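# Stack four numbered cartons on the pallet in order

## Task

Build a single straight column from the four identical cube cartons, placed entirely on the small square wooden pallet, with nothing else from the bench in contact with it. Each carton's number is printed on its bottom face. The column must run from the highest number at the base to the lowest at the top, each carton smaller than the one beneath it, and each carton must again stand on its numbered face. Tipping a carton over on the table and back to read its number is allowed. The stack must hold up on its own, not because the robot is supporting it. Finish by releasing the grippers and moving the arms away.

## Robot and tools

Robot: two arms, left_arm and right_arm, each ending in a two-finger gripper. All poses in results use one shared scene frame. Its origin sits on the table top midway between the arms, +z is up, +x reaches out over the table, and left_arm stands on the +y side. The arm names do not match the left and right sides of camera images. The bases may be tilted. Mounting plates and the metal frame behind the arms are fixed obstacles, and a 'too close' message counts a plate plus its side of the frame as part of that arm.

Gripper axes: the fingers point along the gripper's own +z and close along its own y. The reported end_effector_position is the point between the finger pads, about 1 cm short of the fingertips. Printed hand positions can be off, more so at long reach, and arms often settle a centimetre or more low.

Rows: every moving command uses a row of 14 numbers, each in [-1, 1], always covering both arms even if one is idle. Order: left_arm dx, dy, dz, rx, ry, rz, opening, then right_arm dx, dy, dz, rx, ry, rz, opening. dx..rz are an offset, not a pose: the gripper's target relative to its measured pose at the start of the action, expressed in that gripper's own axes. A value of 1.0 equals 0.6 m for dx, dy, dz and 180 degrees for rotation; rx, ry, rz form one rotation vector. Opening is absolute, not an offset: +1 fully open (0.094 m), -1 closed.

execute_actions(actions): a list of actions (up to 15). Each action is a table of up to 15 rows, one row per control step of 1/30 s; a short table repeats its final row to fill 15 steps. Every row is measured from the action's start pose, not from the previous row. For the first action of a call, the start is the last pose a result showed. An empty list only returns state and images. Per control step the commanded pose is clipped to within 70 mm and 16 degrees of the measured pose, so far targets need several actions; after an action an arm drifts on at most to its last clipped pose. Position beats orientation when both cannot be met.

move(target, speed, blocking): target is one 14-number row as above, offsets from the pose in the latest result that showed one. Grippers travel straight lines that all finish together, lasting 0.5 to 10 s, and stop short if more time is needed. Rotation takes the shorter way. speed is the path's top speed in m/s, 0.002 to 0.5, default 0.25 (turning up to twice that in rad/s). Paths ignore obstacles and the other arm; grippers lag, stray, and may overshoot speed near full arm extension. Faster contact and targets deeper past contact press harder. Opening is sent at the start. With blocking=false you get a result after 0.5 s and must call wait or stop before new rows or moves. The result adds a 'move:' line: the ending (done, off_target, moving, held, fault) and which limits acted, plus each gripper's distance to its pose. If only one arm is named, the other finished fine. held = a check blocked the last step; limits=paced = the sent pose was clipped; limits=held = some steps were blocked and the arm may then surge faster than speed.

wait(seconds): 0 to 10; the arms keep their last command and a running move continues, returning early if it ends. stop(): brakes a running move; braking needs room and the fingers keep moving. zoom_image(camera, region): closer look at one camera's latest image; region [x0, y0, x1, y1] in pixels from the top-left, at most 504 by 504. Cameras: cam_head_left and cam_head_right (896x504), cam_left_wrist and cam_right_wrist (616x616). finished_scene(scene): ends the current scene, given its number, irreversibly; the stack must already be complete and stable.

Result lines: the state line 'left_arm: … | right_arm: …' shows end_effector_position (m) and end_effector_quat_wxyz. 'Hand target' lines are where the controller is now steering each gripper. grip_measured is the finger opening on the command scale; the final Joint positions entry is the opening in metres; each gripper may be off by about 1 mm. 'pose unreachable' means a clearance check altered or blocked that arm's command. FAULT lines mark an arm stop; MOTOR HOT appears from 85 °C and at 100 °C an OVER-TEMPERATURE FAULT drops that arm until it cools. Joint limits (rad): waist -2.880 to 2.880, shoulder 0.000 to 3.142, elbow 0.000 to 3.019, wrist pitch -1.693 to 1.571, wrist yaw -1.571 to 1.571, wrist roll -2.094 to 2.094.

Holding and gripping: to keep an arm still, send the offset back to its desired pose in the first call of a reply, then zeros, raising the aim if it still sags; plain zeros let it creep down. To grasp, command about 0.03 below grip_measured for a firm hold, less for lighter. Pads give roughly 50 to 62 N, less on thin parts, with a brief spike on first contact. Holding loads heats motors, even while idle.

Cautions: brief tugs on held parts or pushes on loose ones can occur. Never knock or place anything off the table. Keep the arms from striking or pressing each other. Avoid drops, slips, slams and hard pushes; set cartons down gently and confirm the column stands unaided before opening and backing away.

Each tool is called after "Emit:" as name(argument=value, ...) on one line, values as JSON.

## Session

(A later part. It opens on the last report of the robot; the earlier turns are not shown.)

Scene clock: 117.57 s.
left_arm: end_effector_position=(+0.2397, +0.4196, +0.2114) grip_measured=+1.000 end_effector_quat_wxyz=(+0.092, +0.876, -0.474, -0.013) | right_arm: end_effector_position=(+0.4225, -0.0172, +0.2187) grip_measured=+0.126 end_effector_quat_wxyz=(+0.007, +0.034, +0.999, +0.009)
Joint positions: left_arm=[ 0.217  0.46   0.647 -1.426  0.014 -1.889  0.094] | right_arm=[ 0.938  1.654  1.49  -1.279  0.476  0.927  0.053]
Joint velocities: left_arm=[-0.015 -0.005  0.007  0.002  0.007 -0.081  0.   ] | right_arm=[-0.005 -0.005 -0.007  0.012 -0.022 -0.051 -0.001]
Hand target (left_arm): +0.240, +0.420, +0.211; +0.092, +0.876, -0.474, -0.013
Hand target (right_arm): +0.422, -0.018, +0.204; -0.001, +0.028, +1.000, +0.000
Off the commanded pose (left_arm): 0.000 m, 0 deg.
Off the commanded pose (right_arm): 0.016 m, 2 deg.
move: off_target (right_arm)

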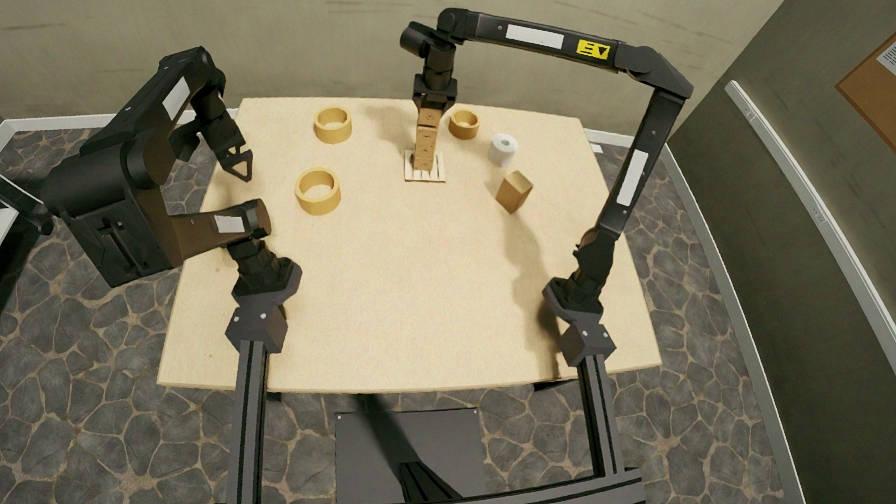

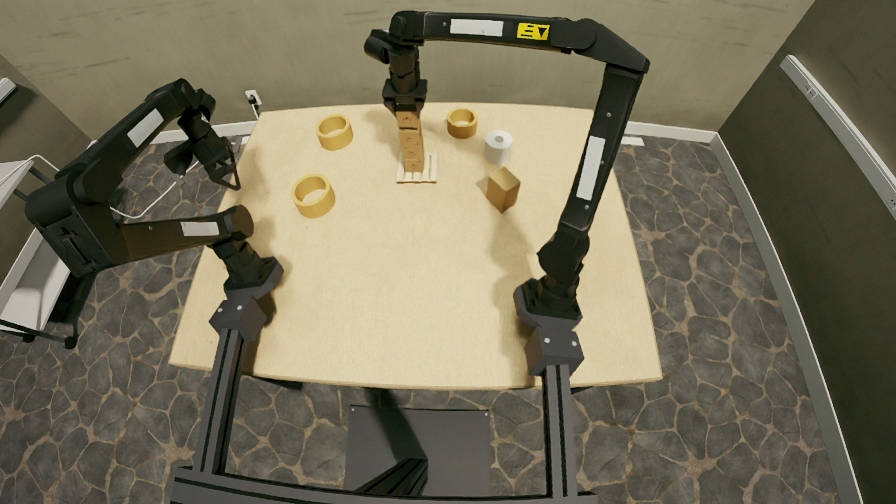

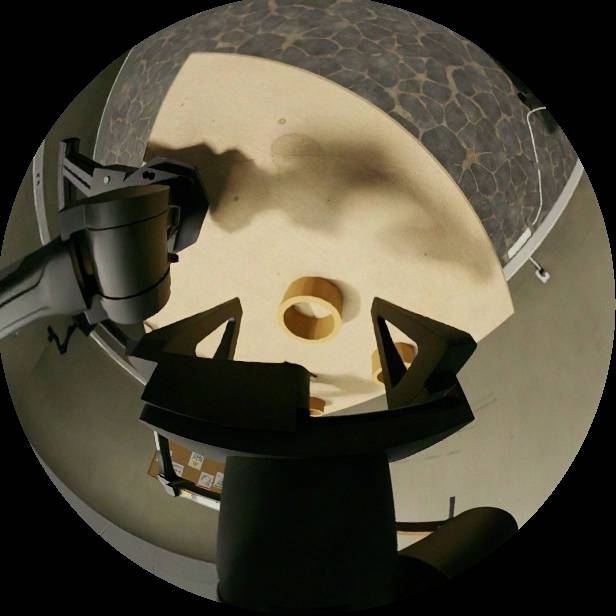

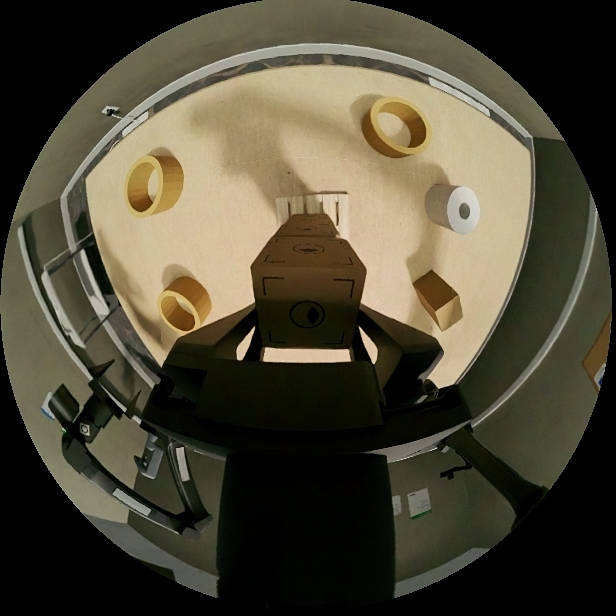

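Emit:
move(target=[0,0,0,0,0,0,1,0.002,0.001,0.053,0.005,0.005,0,0.06], speed=0.04)

Emit:
execute_actions(actions=[[[0,0,0,0,0,0,1,0,0,0,0,0,0,0.11],[0,0,0,0,0,0,1,0,0,0,0,0,0,0.13],[0,0,0,0,0,0,1,0,0,0,0,0,0,0.15],[0,0,0,0,0,0,1,0,0,0,0,0,0,0.17],[0,0,0,0,0,0,1,0,0,0,0,0,0,0.25]],[[0,0,0,0,0,0,1,0,0,0,0,0,0,1]]])

Emit:
move(target=[0,0,0,0,0,0,1,0,0,-0.12,0,0,0,1])

Emit:
move(target=[0,0,0,0,0,0,1,0.25,-0.35,0,0,0,0,1])

Emit:
zoom_image(camera="cam_head_left", region=[380,80,480,190])

Scene clock: 119.10 s.
left_arm: end_effector_position=(+0.2397, +0.4196, +0.2114) grip_measured=+1.000 end_effector_quat_wxyz=(+0.092, +0.876, -0.474, -0.013) | right_arm: end_effector_position=(+0.4232, -0.0156, +0.2039) grip_measured=+0.126 end_effector_quat_wxyz=(+0.007, +0.039, +0.999, +0.012)
Joint positions: left_arm=[ 0.217  0.46   0.647 -1.426  0.014 -1.889  0.094] | right_arm=[ 0.924  1.663  1.468 -1.235  0.471  0.922  0.053]
Joint velocities: left_arm=[-0.015  0.005  0.002  0.002 -0.022 -0.11   0.   ] | right_arm=[-0.005  0.005  0.012  0.007 -0.007  0.007 -0.001]
Hand target (left_arm): +0.240, +0.420, +0.211; +0.092, +0.876, -0.474, -0.013
Hand target (right_arm): +0.422, -0.017, +0.187; -0.002, +0.034, +0.999, +0.002
Off the commanded pose (left_arm): 0.000 m, 0 deg.
Off the commanded pose (right_arm): 0.017 m, 2 deg.
move: off_target (right_arm)

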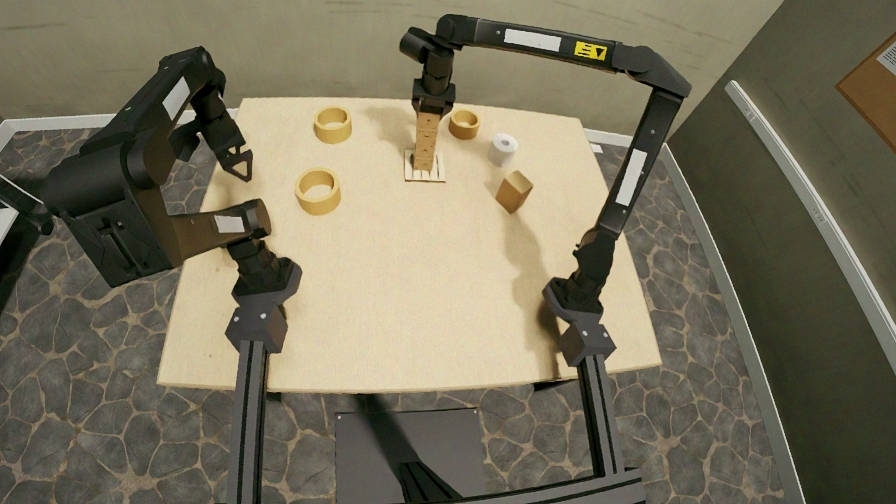

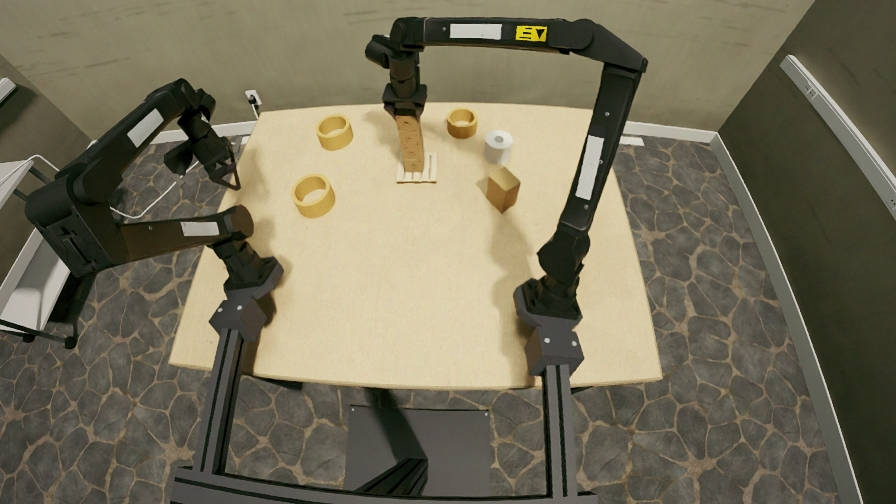

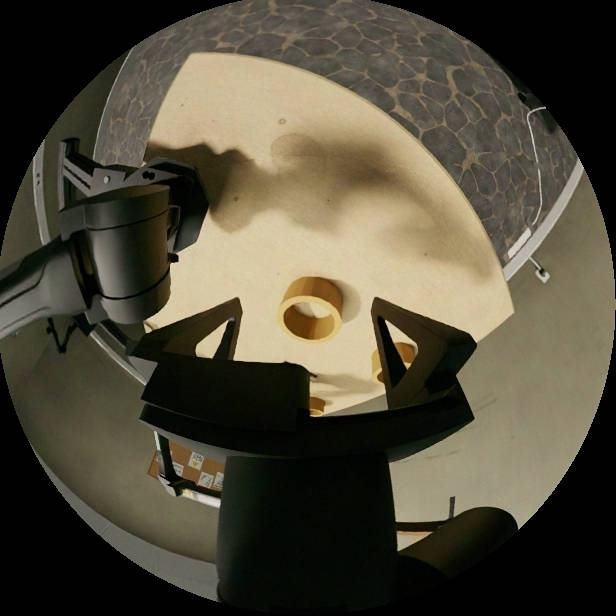

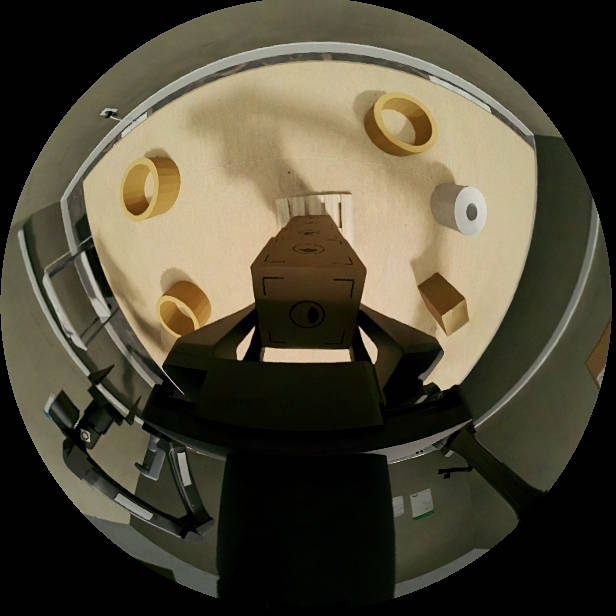

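Scene clock: 120.10 s.
left_arm: end_effector_position=(+0.2397, +0.4196, +0.2114) grip_measured=+1.000 end_effector_quat_wxyz=(+0.092, +0.876, -0.474, -0.013) | right_arm: end_effector_position=(+0.4232, -0.0155, +0.2039) grip_measured=+1.000 end_effector_quat_wxyz=(+0.007, +0.039, +0.999, +0.012)
Joint positions: left_arm=[ 0.217  0.46   0.647 -1.426  0.014 -1.889  0.094] | right_arm=[ 0.924  1.663  1.468 -1.235  0.471  0.922  0.094]
Joint velocities: left_arm=[-0.005 -0.005 -0.007 -0.012 -0.037 -0.022  0.   ] | right_arm=[-0.005  0.005  0.002 -0.012 -0.037 -0.051  0.   ]
Hand target (left_arm): +0.240, +0.420, +0.211; +0.092, +0.876, -0.474, -0.013
Hand target (right_arm): +0.423, -0.016, +0.204; +0.007, +0.039, +0.999, +0.012
Off the commanded pose (left_arm): 0.000 m, 0 deg.
Off the commanded pose (right_arm): 0.000 m, 0 deg.

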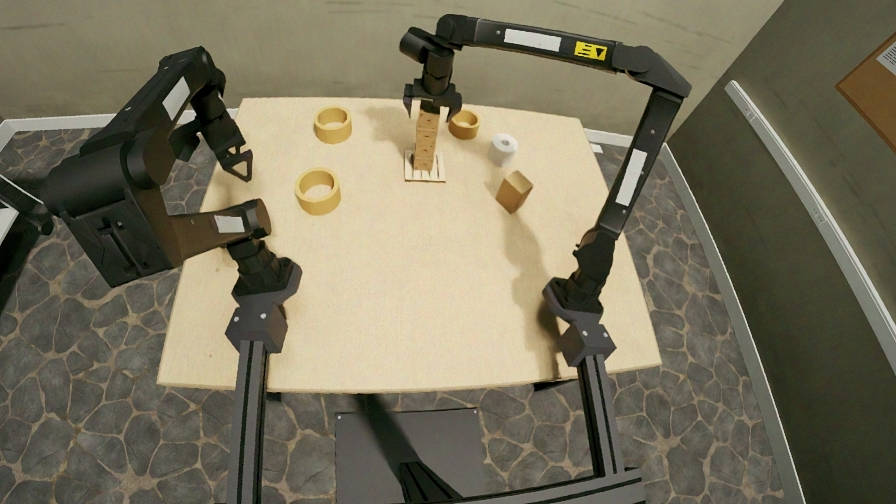

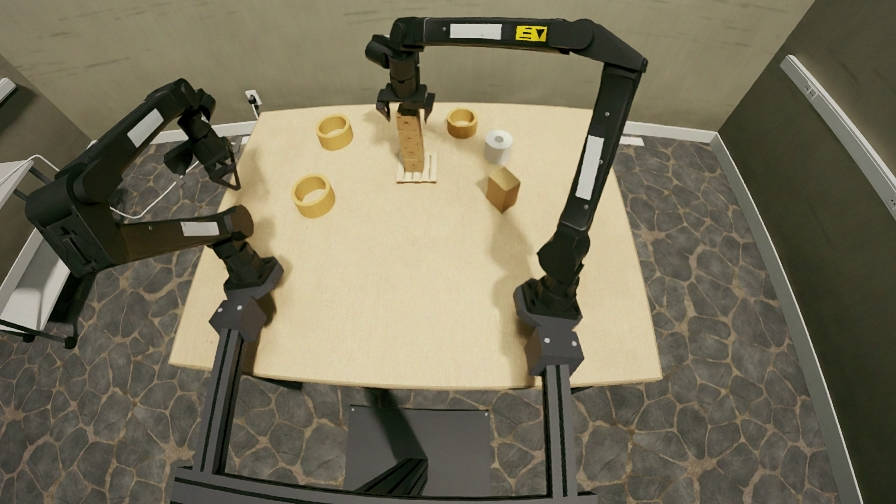

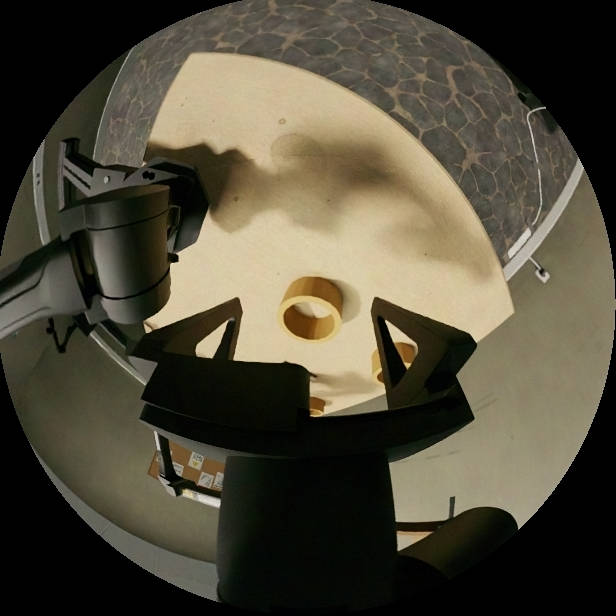

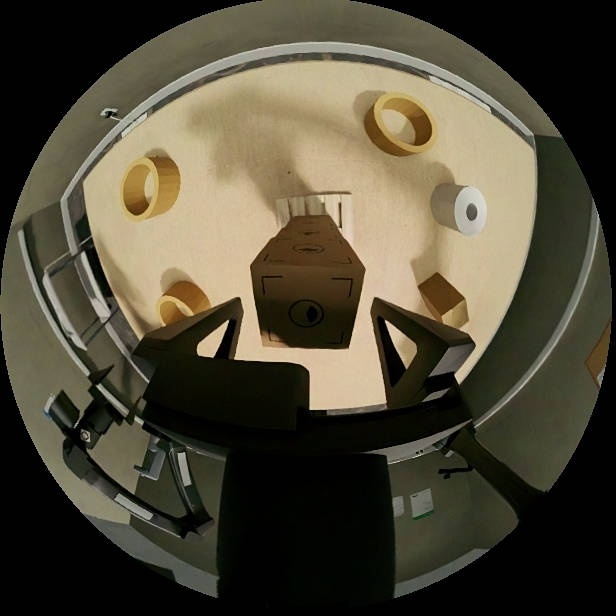

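Scene clock: 121.00 s.
left_arm: end_effector_position=(+0.2397, +0.4196, +0.2114) grip_measured=+1.000 end_effector_quat_wxyz=(+0.092, +0.876, -0.474, -0.013) | right_arm: end_effector_position=(+0.4091, -0.0212, +0.2569) grip_measured=+1.000 end_effector_quat_wxyz=(-0.005, +0.024, +1.000, -0.004)
Joint positions: left_arm=[ 0.217  0.46   0.647 -1.426  0.014 -1.889  0.094] | right_arm=[ 0.986  1.636  1.548 -1.42   0.478  0.982  0.094]
Joint velocities: left_arm=[-0.015 -0.005 -0.012  0.002  0.007  0.037  0.   ] | right_arm=[ 0.005 -0.005  0.012 -0.022  0.037 -0.037  0.   ]
Hand target (left_arm): +0.240, +0.420, +0.211; +0.092, +0.876, -0.474, -0.013
Hand target (right_arm): +0.420, -0.018, +0.275; +0.007, +0.039, +0.999, +0.011
Off the commanded pose (left_arm): 0.000 m, 0 deg.
Off the commanded pose (right_arm): 0.023 m, 3 deg.
move: off_target (right_arm)

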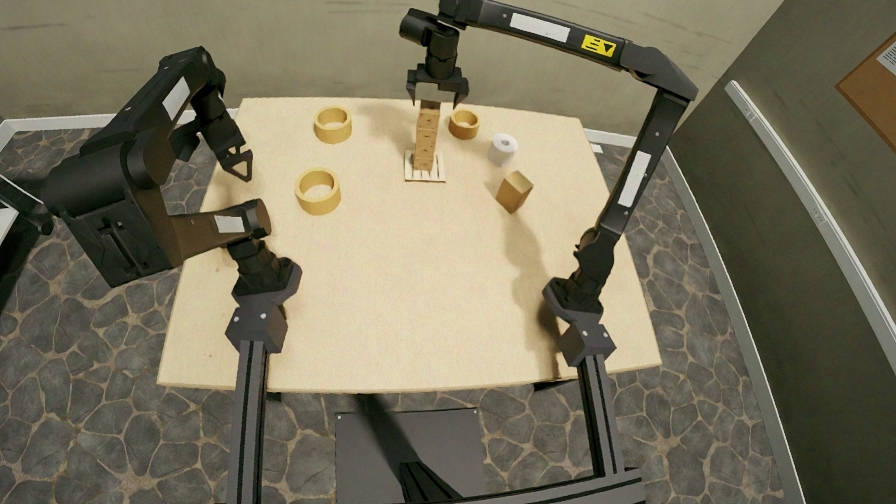

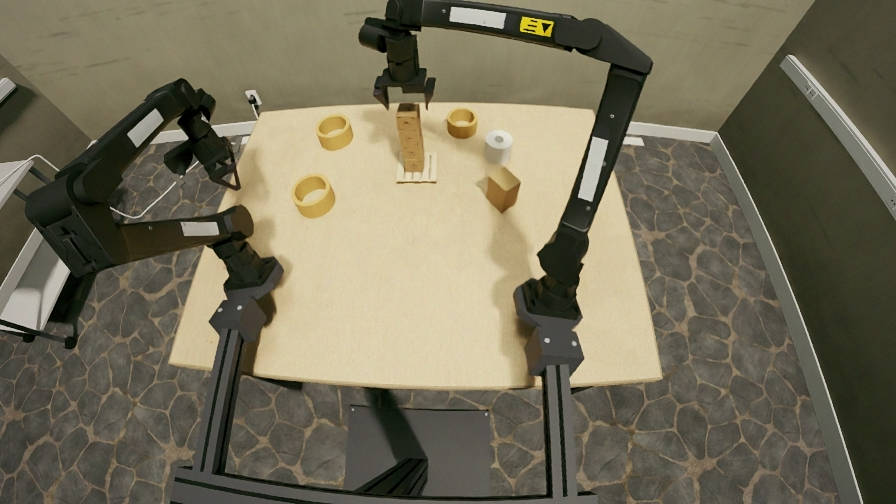

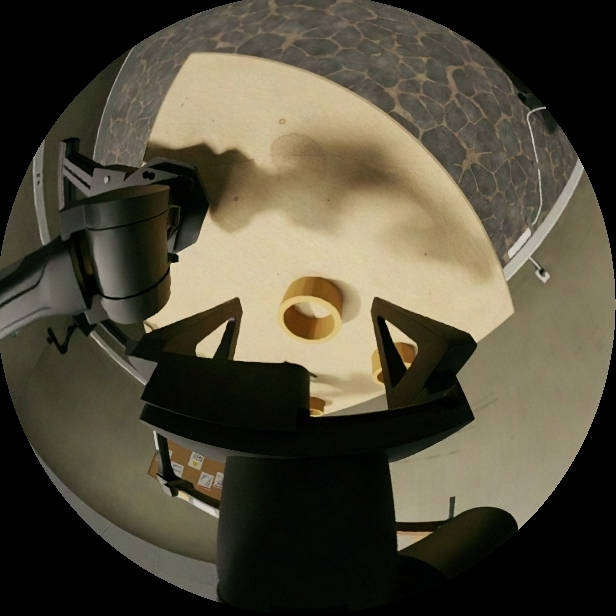

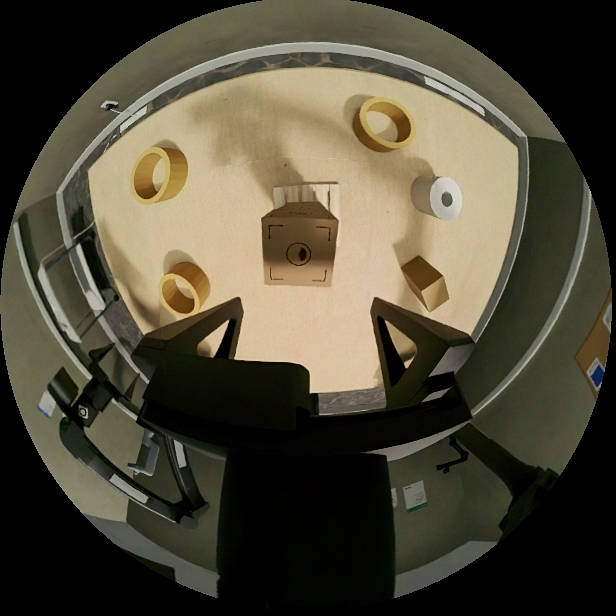

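Scene clock: 122.43 s.
left_arm: end_effector_position=(+0.2397, +0.4196, +0.2114) grip_measured=+1.000 end_effector_quat_wxyz=(+0.092, +0.876, -0.474, -0.013) | right_arm: end_effector_position=(+0.2514, -0.2227, +0.2583) grip_measured=+1.000 end_effector_quat_wxyz=(-0.003, +0.026, +1.000, -0.000)
Joint positions: left_arm=[ 0.217  0.46   0.647 -1.426  0.014 -1.889  0.094] | right_arm=[ 1.006  0.951  0.875 -1.432  0.479  1.003  0.094]
Joint velocities: left_arm=[-0.015 -0.005  0.012 -0.007 -0.022 -0.037  0.   ] | right_arm=[ 0.015  0.005 -0.002 -0.037 -0.051 -0.037  0.   ]
Hand target (left_arm): +0.240, +0.420, +0.211; +0.092, +0.876, -0.474, -0.013
Hand target (right_arm): +0.247, -0.222, +0.256; -0.005, +0.024, +1.000, -0.005
Off the commanded pose (left_arm): 0.000 m, 0 deg.
Off the commanded pose (right_arm): 0.003 m, 1 deg.
move: done

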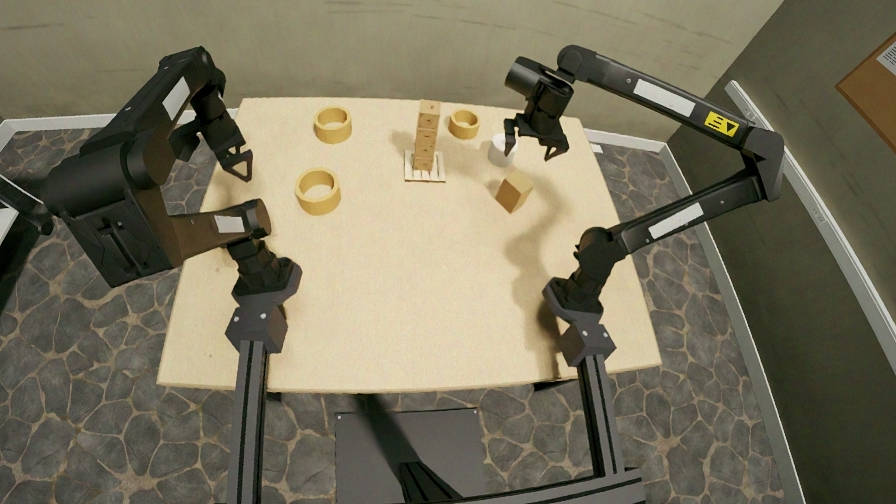

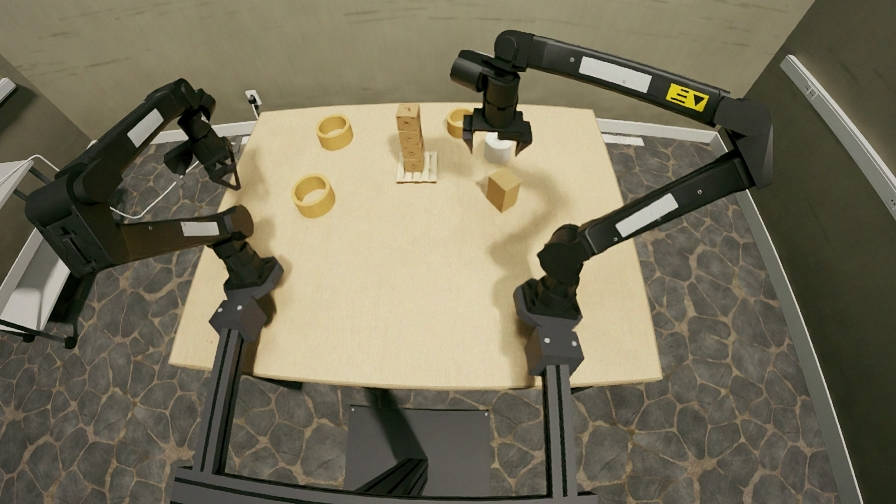

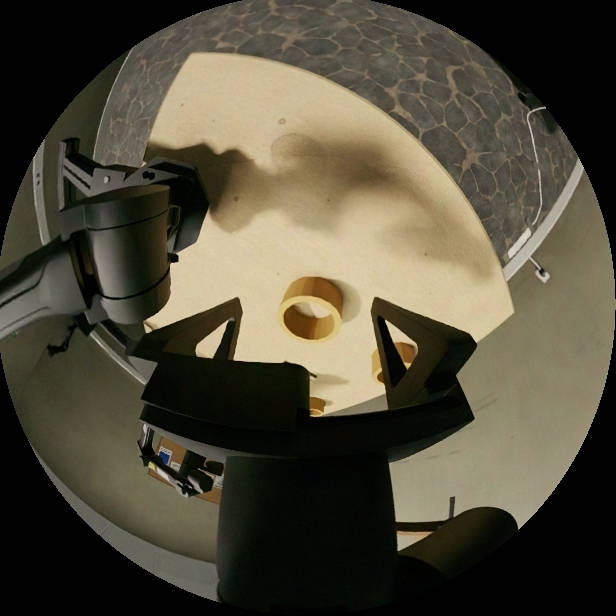

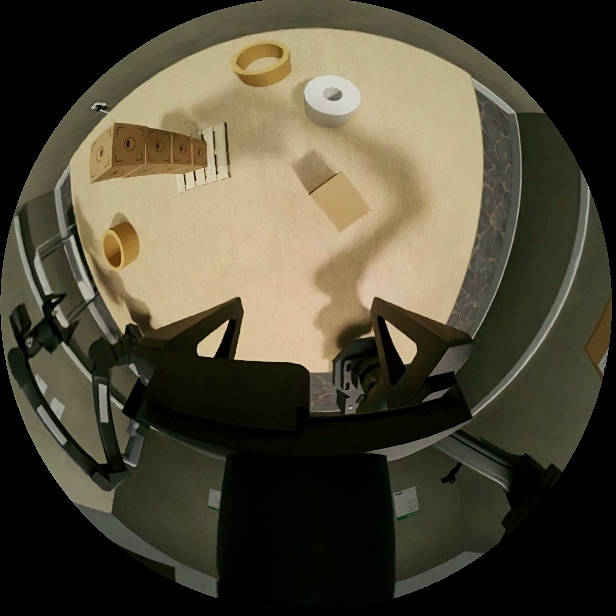

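Region (380, 80, 480, 190) of cam_head_left's 896x504 image, scaled by 4.582, with more detail than that image has; it fills the left 458 columns of this view, and the rest is white.

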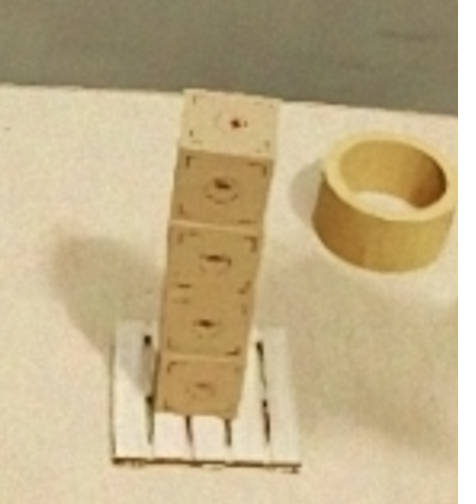

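Emit:
finished_scene(scene=1)

The scene is finished: the task was done.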